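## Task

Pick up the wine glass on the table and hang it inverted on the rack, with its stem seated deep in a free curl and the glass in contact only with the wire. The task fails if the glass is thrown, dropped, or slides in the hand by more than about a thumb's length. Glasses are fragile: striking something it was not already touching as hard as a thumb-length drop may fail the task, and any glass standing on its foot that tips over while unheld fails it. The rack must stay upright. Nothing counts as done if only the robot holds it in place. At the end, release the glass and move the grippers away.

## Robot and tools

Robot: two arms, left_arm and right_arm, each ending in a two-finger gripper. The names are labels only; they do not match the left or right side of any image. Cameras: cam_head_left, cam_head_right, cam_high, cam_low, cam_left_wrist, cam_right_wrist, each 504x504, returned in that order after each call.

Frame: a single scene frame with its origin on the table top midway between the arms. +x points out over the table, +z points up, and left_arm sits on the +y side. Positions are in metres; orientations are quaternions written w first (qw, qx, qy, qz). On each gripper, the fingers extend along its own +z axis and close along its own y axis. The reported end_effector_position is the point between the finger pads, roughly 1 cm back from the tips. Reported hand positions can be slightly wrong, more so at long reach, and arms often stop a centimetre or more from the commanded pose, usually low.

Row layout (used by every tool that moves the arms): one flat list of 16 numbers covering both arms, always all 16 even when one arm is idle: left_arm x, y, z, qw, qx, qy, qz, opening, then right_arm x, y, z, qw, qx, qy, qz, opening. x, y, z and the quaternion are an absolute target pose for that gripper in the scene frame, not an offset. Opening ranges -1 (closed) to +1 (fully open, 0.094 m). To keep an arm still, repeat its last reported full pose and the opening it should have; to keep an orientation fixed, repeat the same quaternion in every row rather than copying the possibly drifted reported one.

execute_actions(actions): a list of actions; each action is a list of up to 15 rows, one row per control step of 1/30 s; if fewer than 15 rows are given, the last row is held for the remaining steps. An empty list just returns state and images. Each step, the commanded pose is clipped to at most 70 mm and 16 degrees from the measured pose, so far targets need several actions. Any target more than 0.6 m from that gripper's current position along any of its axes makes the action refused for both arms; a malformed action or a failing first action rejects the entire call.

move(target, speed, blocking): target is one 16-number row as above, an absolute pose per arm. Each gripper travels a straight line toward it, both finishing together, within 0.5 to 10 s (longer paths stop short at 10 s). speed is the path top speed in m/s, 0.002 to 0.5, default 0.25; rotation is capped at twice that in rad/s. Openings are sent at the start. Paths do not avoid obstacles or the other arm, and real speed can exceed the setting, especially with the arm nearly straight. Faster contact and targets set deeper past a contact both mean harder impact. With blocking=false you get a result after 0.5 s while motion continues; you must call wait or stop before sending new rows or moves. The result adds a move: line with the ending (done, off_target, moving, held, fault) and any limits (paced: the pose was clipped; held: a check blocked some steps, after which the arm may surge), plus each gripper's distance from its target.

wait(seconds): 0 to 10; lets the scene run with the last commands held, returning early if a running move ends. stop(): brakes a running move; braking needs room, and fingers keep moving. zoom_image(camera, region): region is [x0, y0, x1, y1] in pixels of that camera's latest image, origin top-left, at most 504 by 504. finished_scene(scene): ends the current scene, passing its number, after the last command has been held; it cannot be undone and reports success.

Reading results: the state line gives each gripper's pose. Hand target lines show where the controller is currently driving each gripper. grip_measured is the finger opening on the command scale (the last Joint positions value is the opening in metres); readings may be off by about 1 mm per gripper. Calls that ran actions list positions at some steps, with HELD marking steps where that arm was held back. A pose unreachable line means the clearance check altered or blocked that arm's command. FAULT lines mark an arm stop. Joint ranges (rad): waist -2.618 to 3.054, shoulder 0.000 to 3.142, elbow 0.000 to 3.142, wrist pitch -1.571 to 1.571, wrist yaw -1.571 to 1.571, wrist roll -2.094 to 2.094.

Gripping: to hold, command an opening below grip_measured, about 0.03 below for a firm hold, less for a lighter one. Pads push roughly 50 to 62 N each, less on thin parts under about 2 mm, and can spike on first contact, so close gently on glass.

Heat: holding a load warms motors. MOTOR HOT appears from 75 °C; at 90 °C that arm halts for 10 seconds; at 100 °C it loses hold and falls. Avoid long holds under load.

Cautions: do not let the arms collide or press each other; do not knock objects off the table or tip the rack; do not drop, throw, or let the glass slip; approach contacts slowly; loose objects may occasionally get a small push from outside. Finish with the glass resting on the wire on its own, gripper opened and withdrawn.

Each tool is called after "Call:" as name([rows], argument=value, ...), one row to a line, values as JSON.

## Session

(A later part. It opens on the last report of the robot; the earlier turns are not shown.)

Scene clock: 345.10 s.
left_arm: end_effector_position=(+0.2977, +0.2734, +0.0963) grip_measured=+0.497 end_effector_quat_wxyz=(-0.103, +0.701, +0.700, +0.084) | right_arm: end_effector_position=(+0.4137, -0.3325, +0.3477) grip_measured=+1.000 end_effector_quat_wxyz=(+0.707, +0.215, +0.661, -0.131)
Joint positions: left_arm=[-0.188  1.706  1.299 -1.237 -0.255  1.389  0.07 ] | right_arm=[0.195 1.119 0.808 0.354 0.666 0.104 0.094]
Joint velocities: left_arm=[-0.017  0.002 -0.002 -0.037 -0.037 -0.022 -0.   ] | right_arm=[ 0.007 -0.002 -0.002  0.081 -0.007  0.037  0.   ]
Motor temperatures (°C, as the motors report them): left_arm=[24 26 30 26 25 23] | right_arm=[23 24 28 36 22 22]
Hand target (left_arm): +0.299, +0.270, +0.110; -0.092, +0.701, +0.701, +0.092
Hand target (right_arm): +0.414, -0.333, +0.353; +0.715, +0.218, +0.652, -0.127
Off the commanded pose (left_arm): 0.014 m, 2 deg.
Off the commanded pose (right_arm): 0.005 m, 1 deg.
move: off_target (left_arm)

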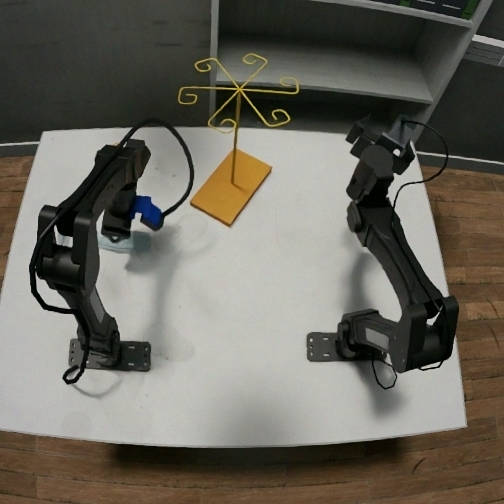

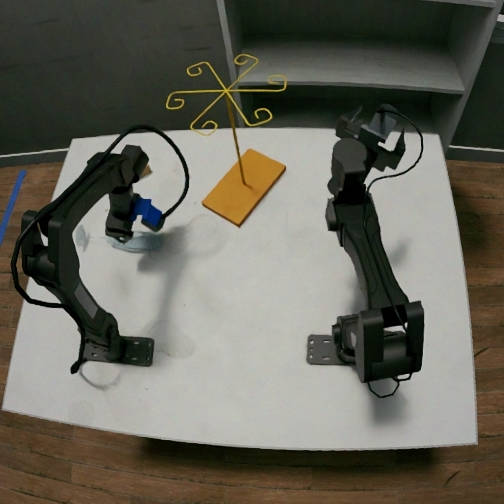

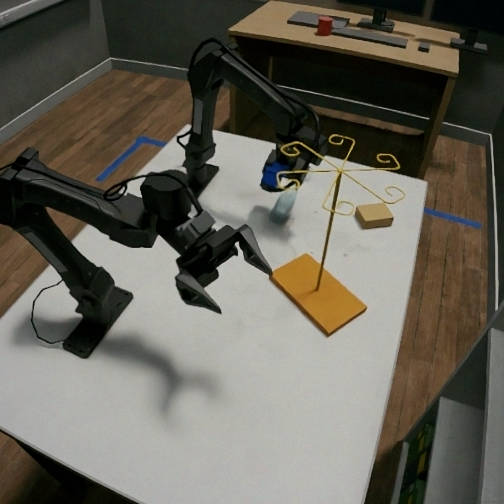

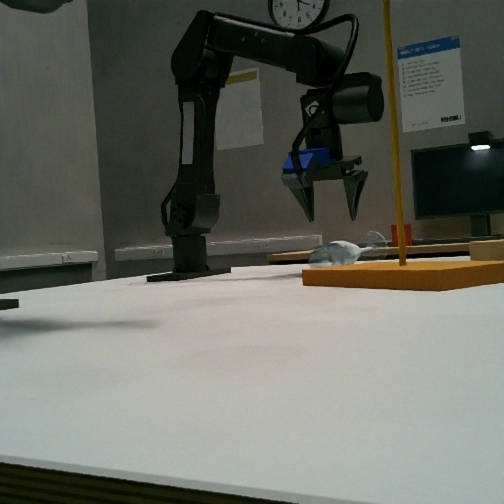

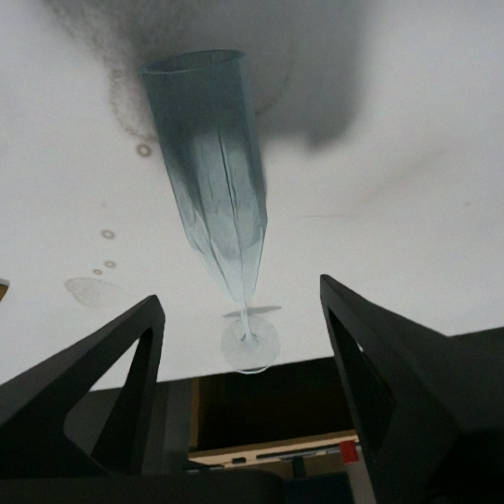

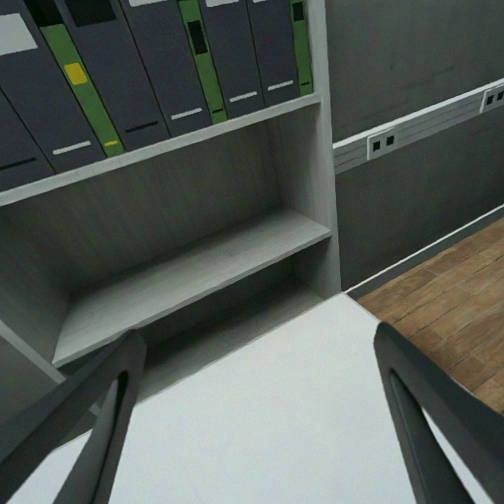

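Call:
move(target=[0.30,0.27,0.11,0,0,1,0,1,0.4135,-0.3326,0.3531,0.715,0.218,0.652,-0.127,1], speed=0.5)

Call:
move(target=[0.30,0.27,0.11,0,-0.707,0.707,0,1,0.4135,-0.3326,0.3531,0.715,0.218,0.652,-0.127,1], speed=0.5)

Scene clock: 370.07 s.
left_arm: end_effector_position=(+0.2969, +0.2696, +0.1051) grip_measured=+0.998 end_effector_quat_wxyz=(-0.020, +0.010, +1.000, +0.005) | right_arm: end_effector_position=(+0.4137, -0.3325, +0.3477) grip_measured=+1.000 end_effector_quat_wxyz=(+0.707, +0.215, +0.661, -0.131)
Joint positions: left_arm=[-0.05   1.68   1.33  -1.262 -0.008 -0.018  0.094] | right_arm=[0.195 1.119 0.808 0.354 0.666 0.104 0.094]
Joint velocities: left_arm=[ 0.002  0.002  0.012 -0.007  0.022 -0.022  0.001] | right_arm=[-0.012  0.002 -0.017 -0.037  0.022  0.051  0.   ]
Motor temperatures (°C, as the motors report them): left_arm=[24 27 31 26 25 23] | right_arm=[23 24 28 36 22 22]
Hand target (left_arm): +0.300, +0.270, +0.110; -0.001, -0.000, +1.000, +0.001
Hand target (right_arm): +0.414, -0.333, +0.353; +0.715, +0.218, +0.652, -0.127
Off the commanded pose (left_arm): 0.006 m, 3 deg.
Off the commanded pose (right_arm): 0.005 m, 1 deg.
move: off_target (left_arm)

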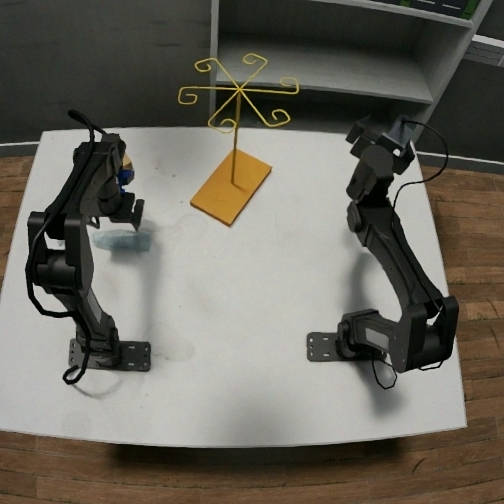

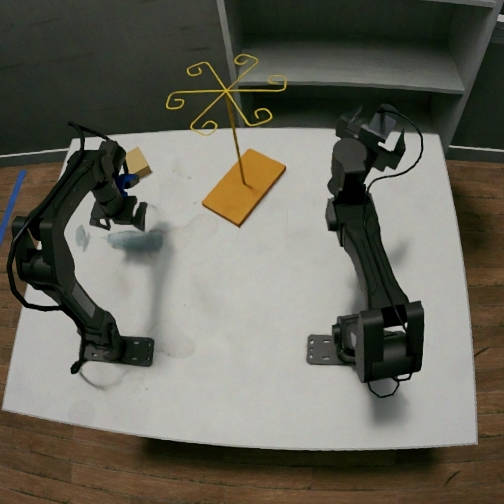

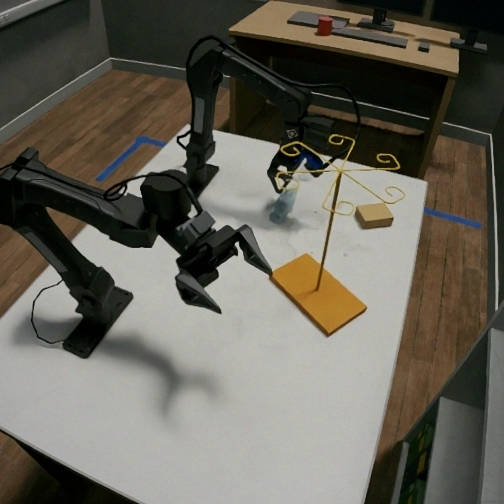

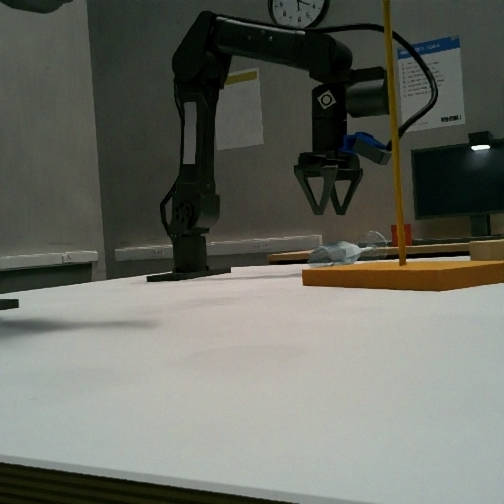

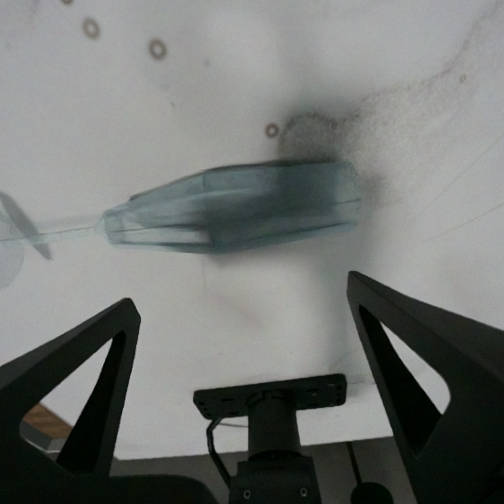

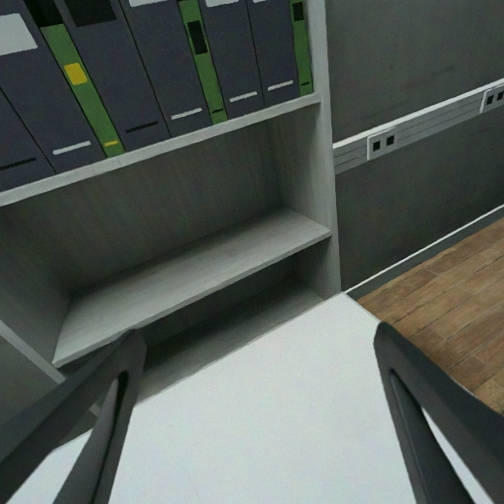

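Scene clock: 372.40 s.
left_arm: end_effector_position=(+0.2987, +0.2655, +0.1051) grip_measured=+0.998 end_effector_quat_wxyz=(+0.017, +0.700, -0.714, -0.007) | right_arm: end_effector_position=(+0.4137, -0.3325, +0.3478) grip_measured=+1.000 end_effector_quat_wxyz=(+0.707, +0.215, +0.661, -0.131)
Joint positions: left_arm=[-0.05   1.68   1.33  -1.254  0.014 -1.587  0.094] | right_arm=[0.195 1.119 0.808 0.355 0.666 0.104 0.094]
Joint velocities: left_arm=[ 0.002 -0.007 -0.022 -0.037 -0.037 -0.066  0.   ] | right_arm=[ 0.012 -0.017 -0.017  0.066 -0.037 -0.081  0.   ]
Motor temperatures (°C, as the motors report them): left_arm=[24 27 31 26 25 23] | right_arm=[23 24 28 36 22 22]
Hand target (left_arm): +0.300, +0.270, +0.110; +0.000, +0.707, -0.707, -0.000
Hand target (right_arm): +0.413, -0.333, +0.353; +0.715, +0.218, +0.652, -0.127
Off the commanded pose (left_arm): 0.007 m, 2 deg.
Off the commanded pose (right_arm): 0.005 m, 1 deg.
move: done

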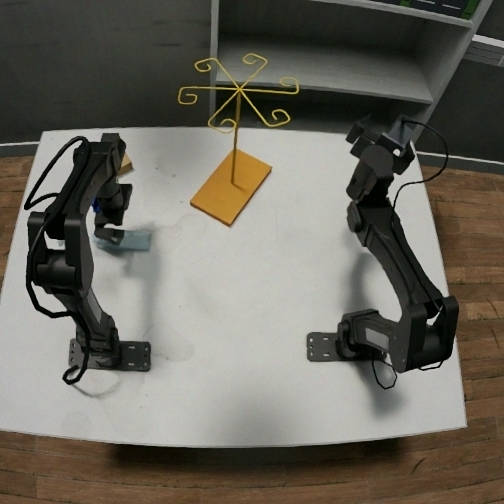

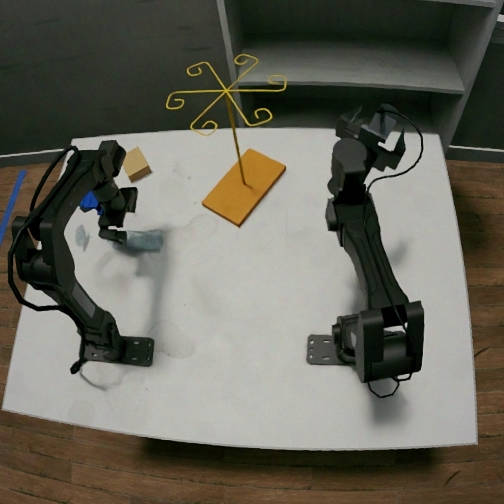

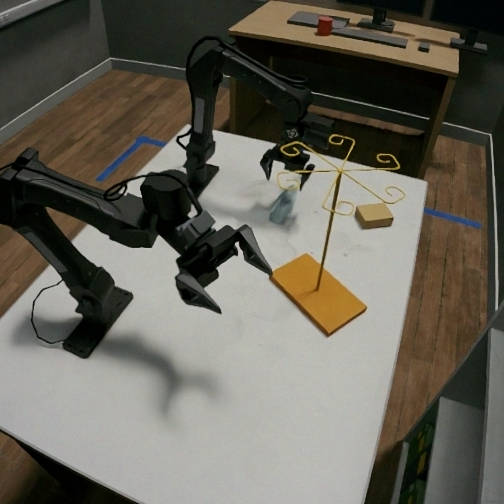

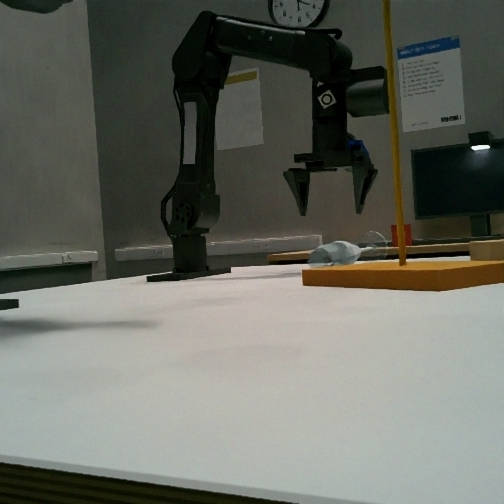

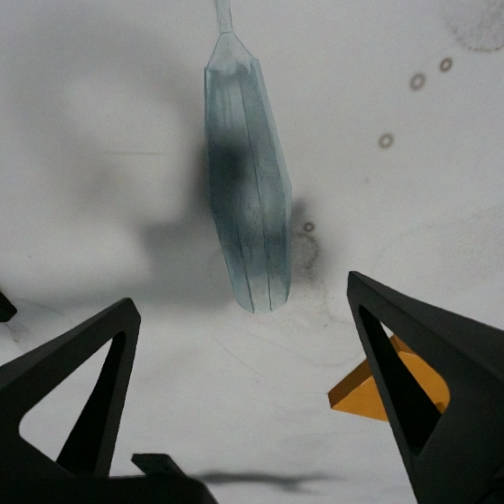

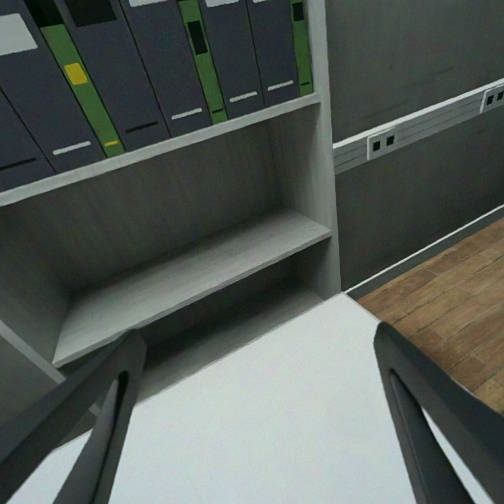

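Call:
move(target=[0.30,0.278,0.045,0,-0.707,0.707,0,1,0.4135,-0.3326,0.3531,0.715,0.218,0.652,-0.127,1], speed=0.08)

Scene clock: 388.20 s.
left_arm: end_effector_position=(+0.2996, +0.2723, +0.0490) grip_measured=+0.998 end_effector_quat_wxyz=(+0.006, +0.707, -0.707, +0.004) | right_arm: end_effector_position=(+0.4137, -0.3325, +0.3477) grip_measured=+1.000 end_effector_quat_wxyz=(+0.707, +0.215, +0.661, -0.131)
Joint positions: left_arm=[-0.027  1.701  1.126 -0.997  0.014 -1.584  0.094] | right_arm=[0.195 1.119 0.808 0.354 0.666 0.104 0.094]
Joint velocities: left_arm=[ 0.002  0.007 -0.007  0.037 -0.051  0.007 -0.001] | right_arm=[ 0.007  0.007  0.027  0.037 -0.007 -0.066  0.   ]
Motor temperatures (°C, as the motors report them): left_arm=[24 28 30 25 25 23] | right_arm=[23 24 28 36 22 22]
Hand target (left_arm): +0.300, +0.278, +0.045; -0.000, +0.707, -0.707, -0.000
Hand target (right_arm): +0.414, -0.333, +0.353; +0.715, +0.218, +0.652, -0.127
Off the commanded pose (left_arm): 0.007 m, 1 deg.
Off the commanded pose (right_arm): 0.005 m, 1 deg.
move: done

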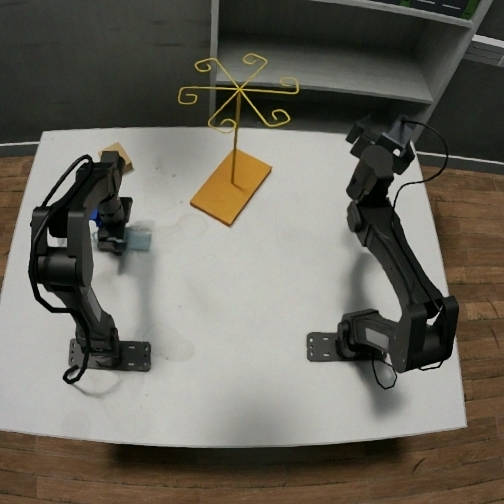

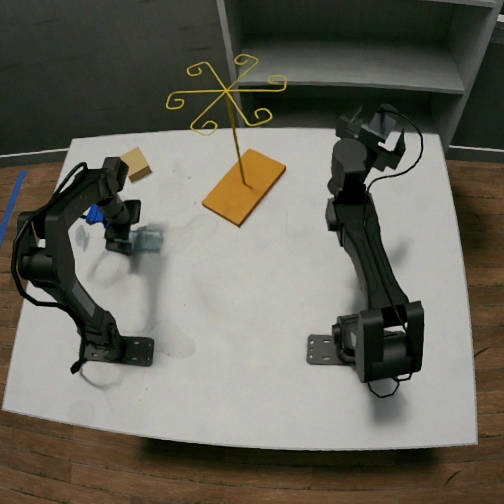

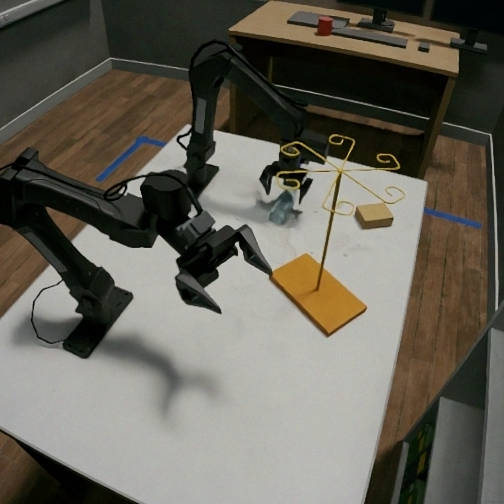

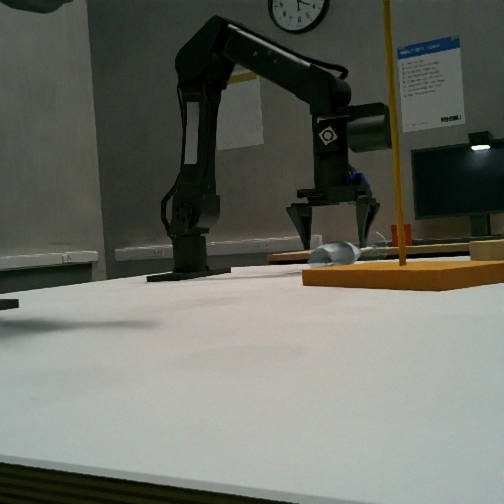

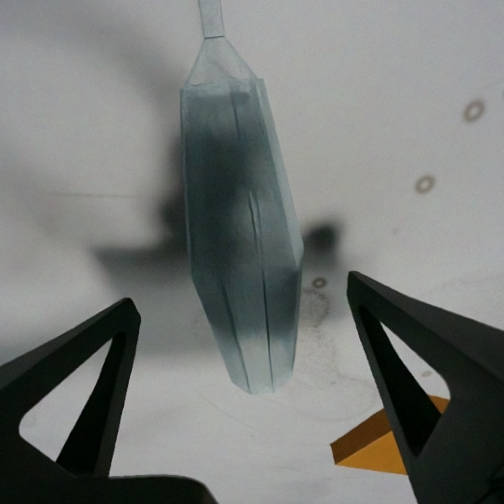

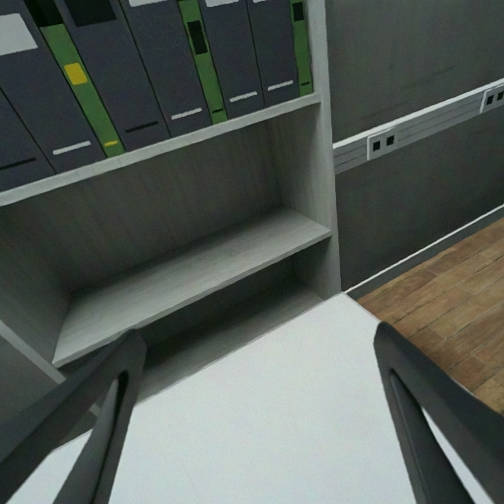

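Call:
move(target=[0.30,0.278,0.019,0,-0.707,0.707,0,1,0.4135,-0.3326,0.3531,0.715,0.218,0.652,-0.127,1], speed=0.04)

Call:
move(target=[0.30,0.278,0.019,0,-0.707,0.707,0,0.1,0.4135,-0.3326,0.3531,0.715,0.218,0.652,-0.127,1], speed=0.04)

Scene clock: 397.40 s.
left_arm: end_effector_position=(+0.3009, +0.2722, +0.0240) grip_measured=+0.998 end_effector_quat_wxyz=(+0.004, +0.707, -0.707, +0.006) | right_arm: end_effector_position=(+0.4137, -0.3325, +0.3477) grip_measured=+1.000 end_effector_quat_wxyz=(+0.707, +0.215, +0.661, -0.131)
Joint positions: left_arm=[-0.027  1.738  1.062 -0.892  0.014 -1.584  0.094] | right_arm=[0.195 1.119 0.808 0.354 0.666 0.104 0.094]
Joint velocities: left_arm=[-0.002 -0.017  0.007 -0.022  0.022 -0.007  0.   ] | right_arm=[-0.012 -0.017 -0.007  0.007 -0.051  0.037  0.   ]
Motor temperatures (°C, as the motors report them): left_arm=[24 27 30 25 25 23] | right_arm=[23 24 28 36 22 22]
Hand target (left_arm): +0.300, +0.278, +0.019; +0.000, +0.707, -0.707, -0.000
Hand target (right_arm): +0.414, -0.333, +0.353; +0.715, +0.218, +0.652, -0.127
Off the commanded pose (left_arm): 0.008 m, 1 deg.
Off the commanded pose (right_arm): 0.005 m, 1 deg.
move: done

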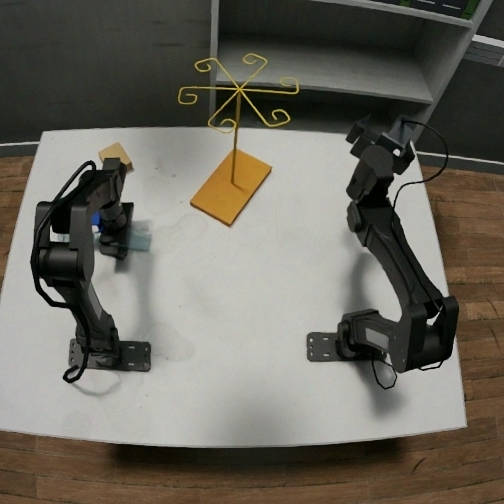

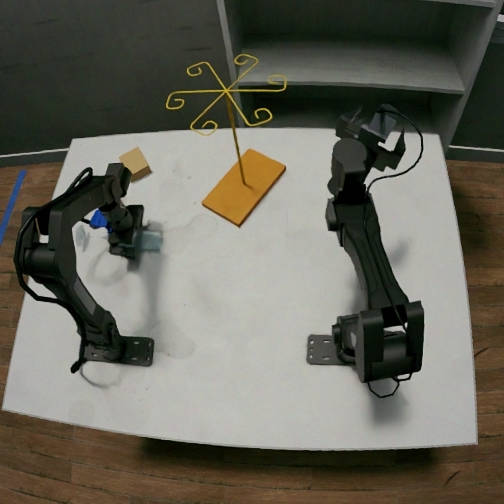

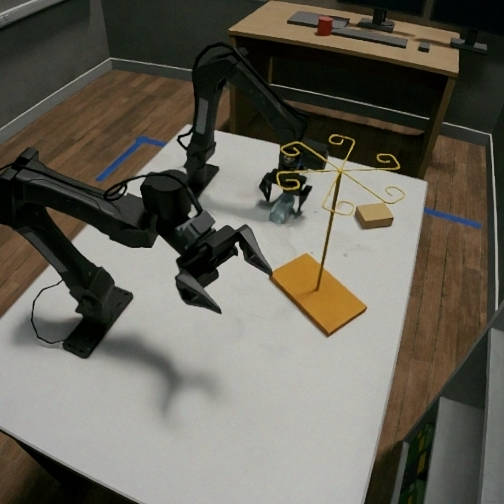

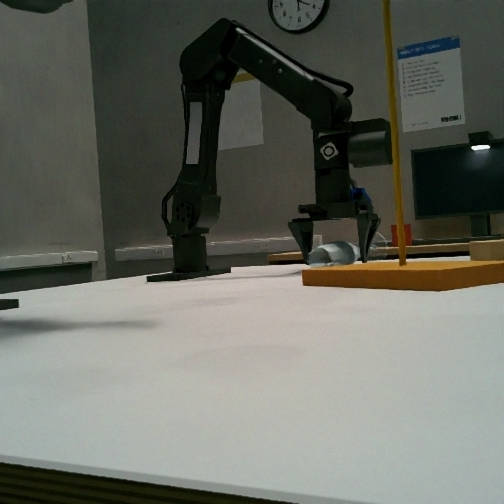

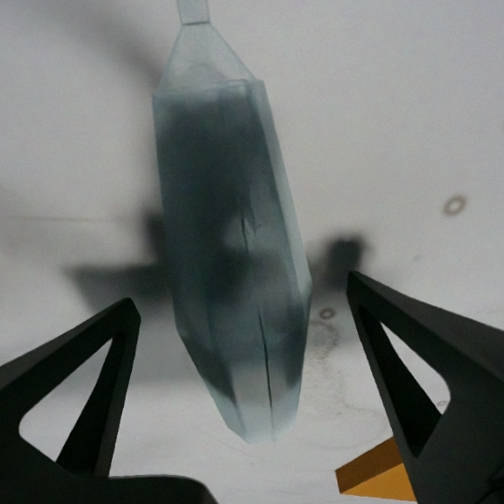

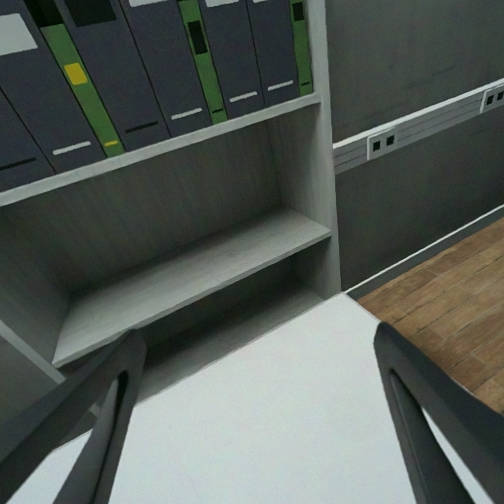

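Scene clock: 398.10 s.
left_arm: end_effector_position=(+0.3012, +0.2721, +0.0240) grip_measured=+0.103 end_effector_quat_wxyz=(+0.004, +0.707, -0.707, +0.007) | right_arm: end_effector_position=(+0.4137, -0.3325, +0.3477) grip_measured=+1.000 end_effector_quat_wxyz=(+0.707, +0.215, +0.661, -0.131)
Joint positions: left_arm=[-0.027  1.738  1.062 -0.891  0.014 -1.584  0.052] | right_arm=[0.195 1.119 0.808 0.354 0.666 0.104 0.094]
Joint velocities: left_arm=[-0.017 -0.017 -0.027  0.007  0.037 -0.037  0.   ] | right_arm=[ 0.007  0.002 -0.022  0.007 -0.022 -0.081  0.   ]
Motor temperatures (°C, as the motors report them): left_arm=[24 27 30 25 25 23] | right_arm=[23 24 28 36 22 22]
Hand target (left_arm): +0.300, +0.278, +0.019; +0.000, +0.707, -0.707, -0.000
Hand target (right_arm): +0.413, -0.333, +0.353; +0.715, +0.218, +0.652, -0.127
Off the commanded pose (left_arm): 0.008 m, 1 deg.
Off the commanded pose (right_arm): 0.005 m, 1 deg.
move: done

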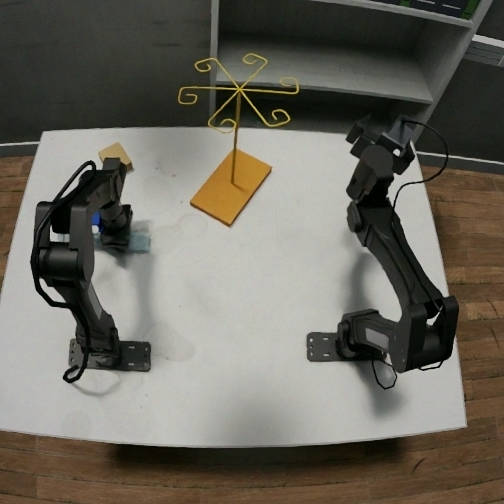

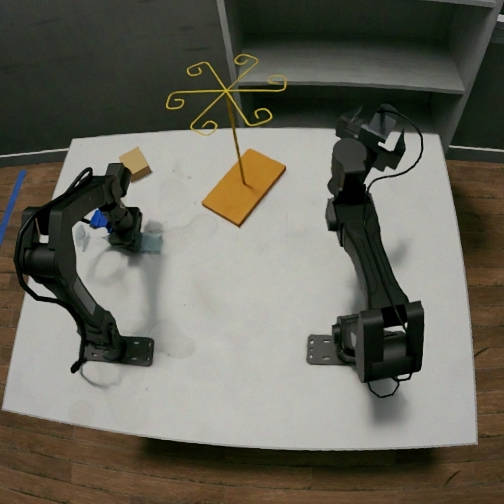

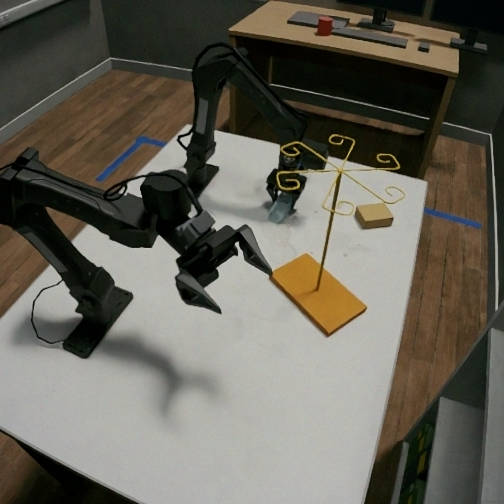

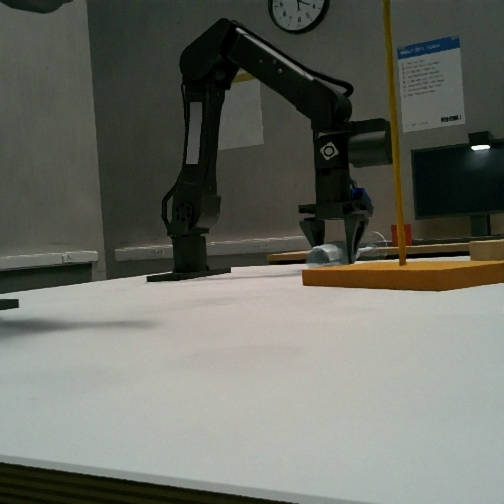

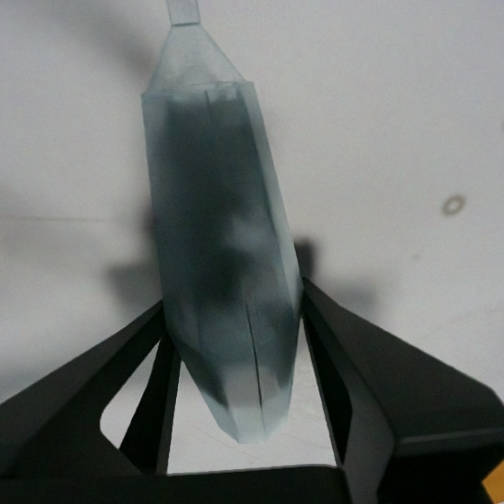

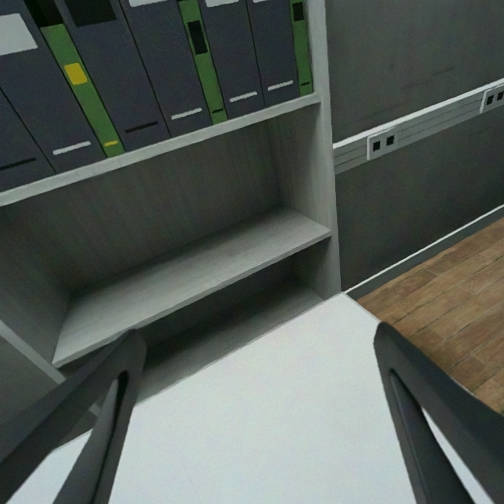

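Call:
move(target=[0.30,0.275,0.022,0,-0.707,0.707,0,0.0,0.4135,-0.3326,0.3531,0.715,0.218,0.652,-0.127,1], speed=0.04)

Scene clock: 405.07 s.
left_arm: end_effector_position=(+0.3012, +0.2720, +0.0240) grip_measured=+0.045 end_effector_quat_wxyz=(+0.004, +0.707, -0.707, +0.007) | right_arm: end_effector_position=(+0.4137, -0.3325, +0.3478) grip_measured=+1.000 end_effector_quat_wxyz=(+0.707, +0.215, +0.661, -0.131)
Joint positions: left_arm=[-0.027  1.738  1.062 -0.891  0.015 -1.584  0.049] | right_arm=[0.195 1.119 0.808 0.355 0.666 0.104 0.094]
Joint velocities: left_arm=[-0.002 -0.002  0.002  0.022  0.007 -0.022  0.   ] | right_arm=[ 0.012 -0.002 -0.017  0.051  0.007  0.066  0.   ]
Motor temperatures (°C, as the motors report them): left_arm=[24 27 30 25 25 23] | right_arm=[23 24 28 37 22 22]
Hand target (left_arm): +0.300, +0.275, +0.022; +0.000, +0.707, -0.707, -0.000
Hand target (right_arm): +0.413, -0.333, +0.353; +0.715, +0.218, +0.652, -0.127
Off the commanded pose (left_arm): 0.004 m, 1 deg.
Off the commanded pose (right_arm): 0.005 m, 1 deg.
move: done

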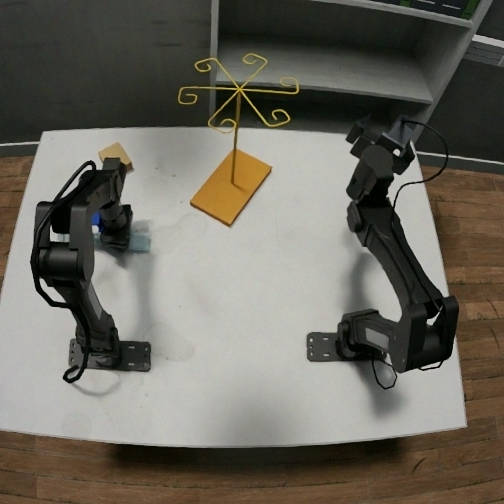

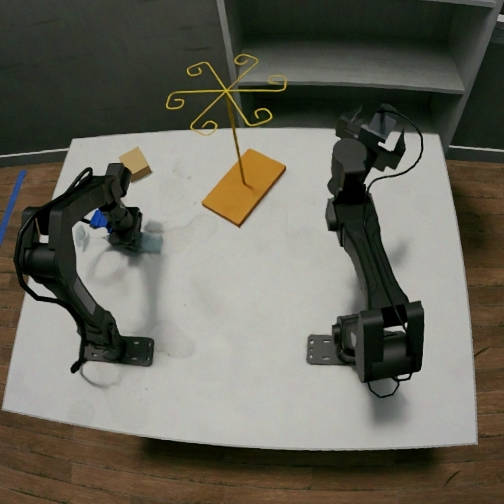

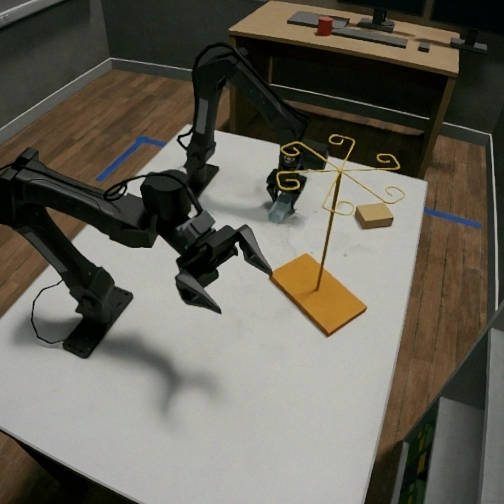

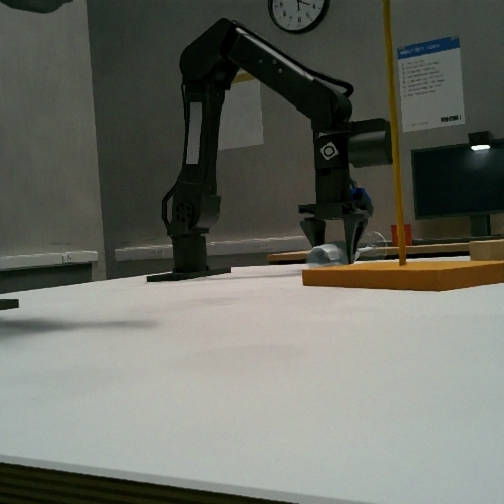

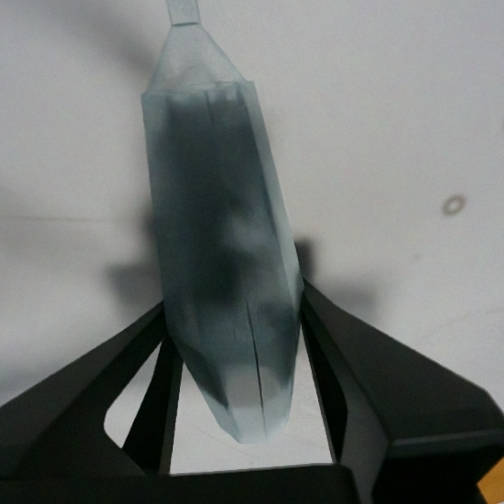

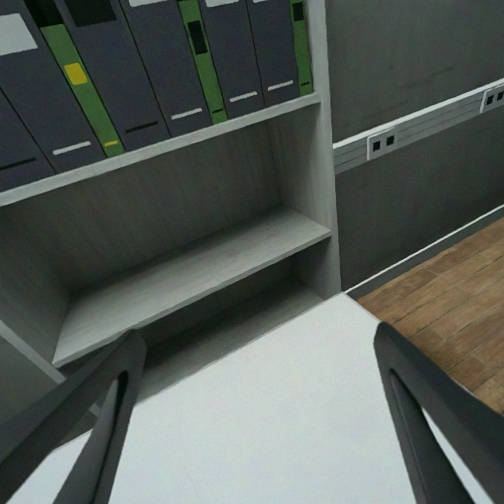

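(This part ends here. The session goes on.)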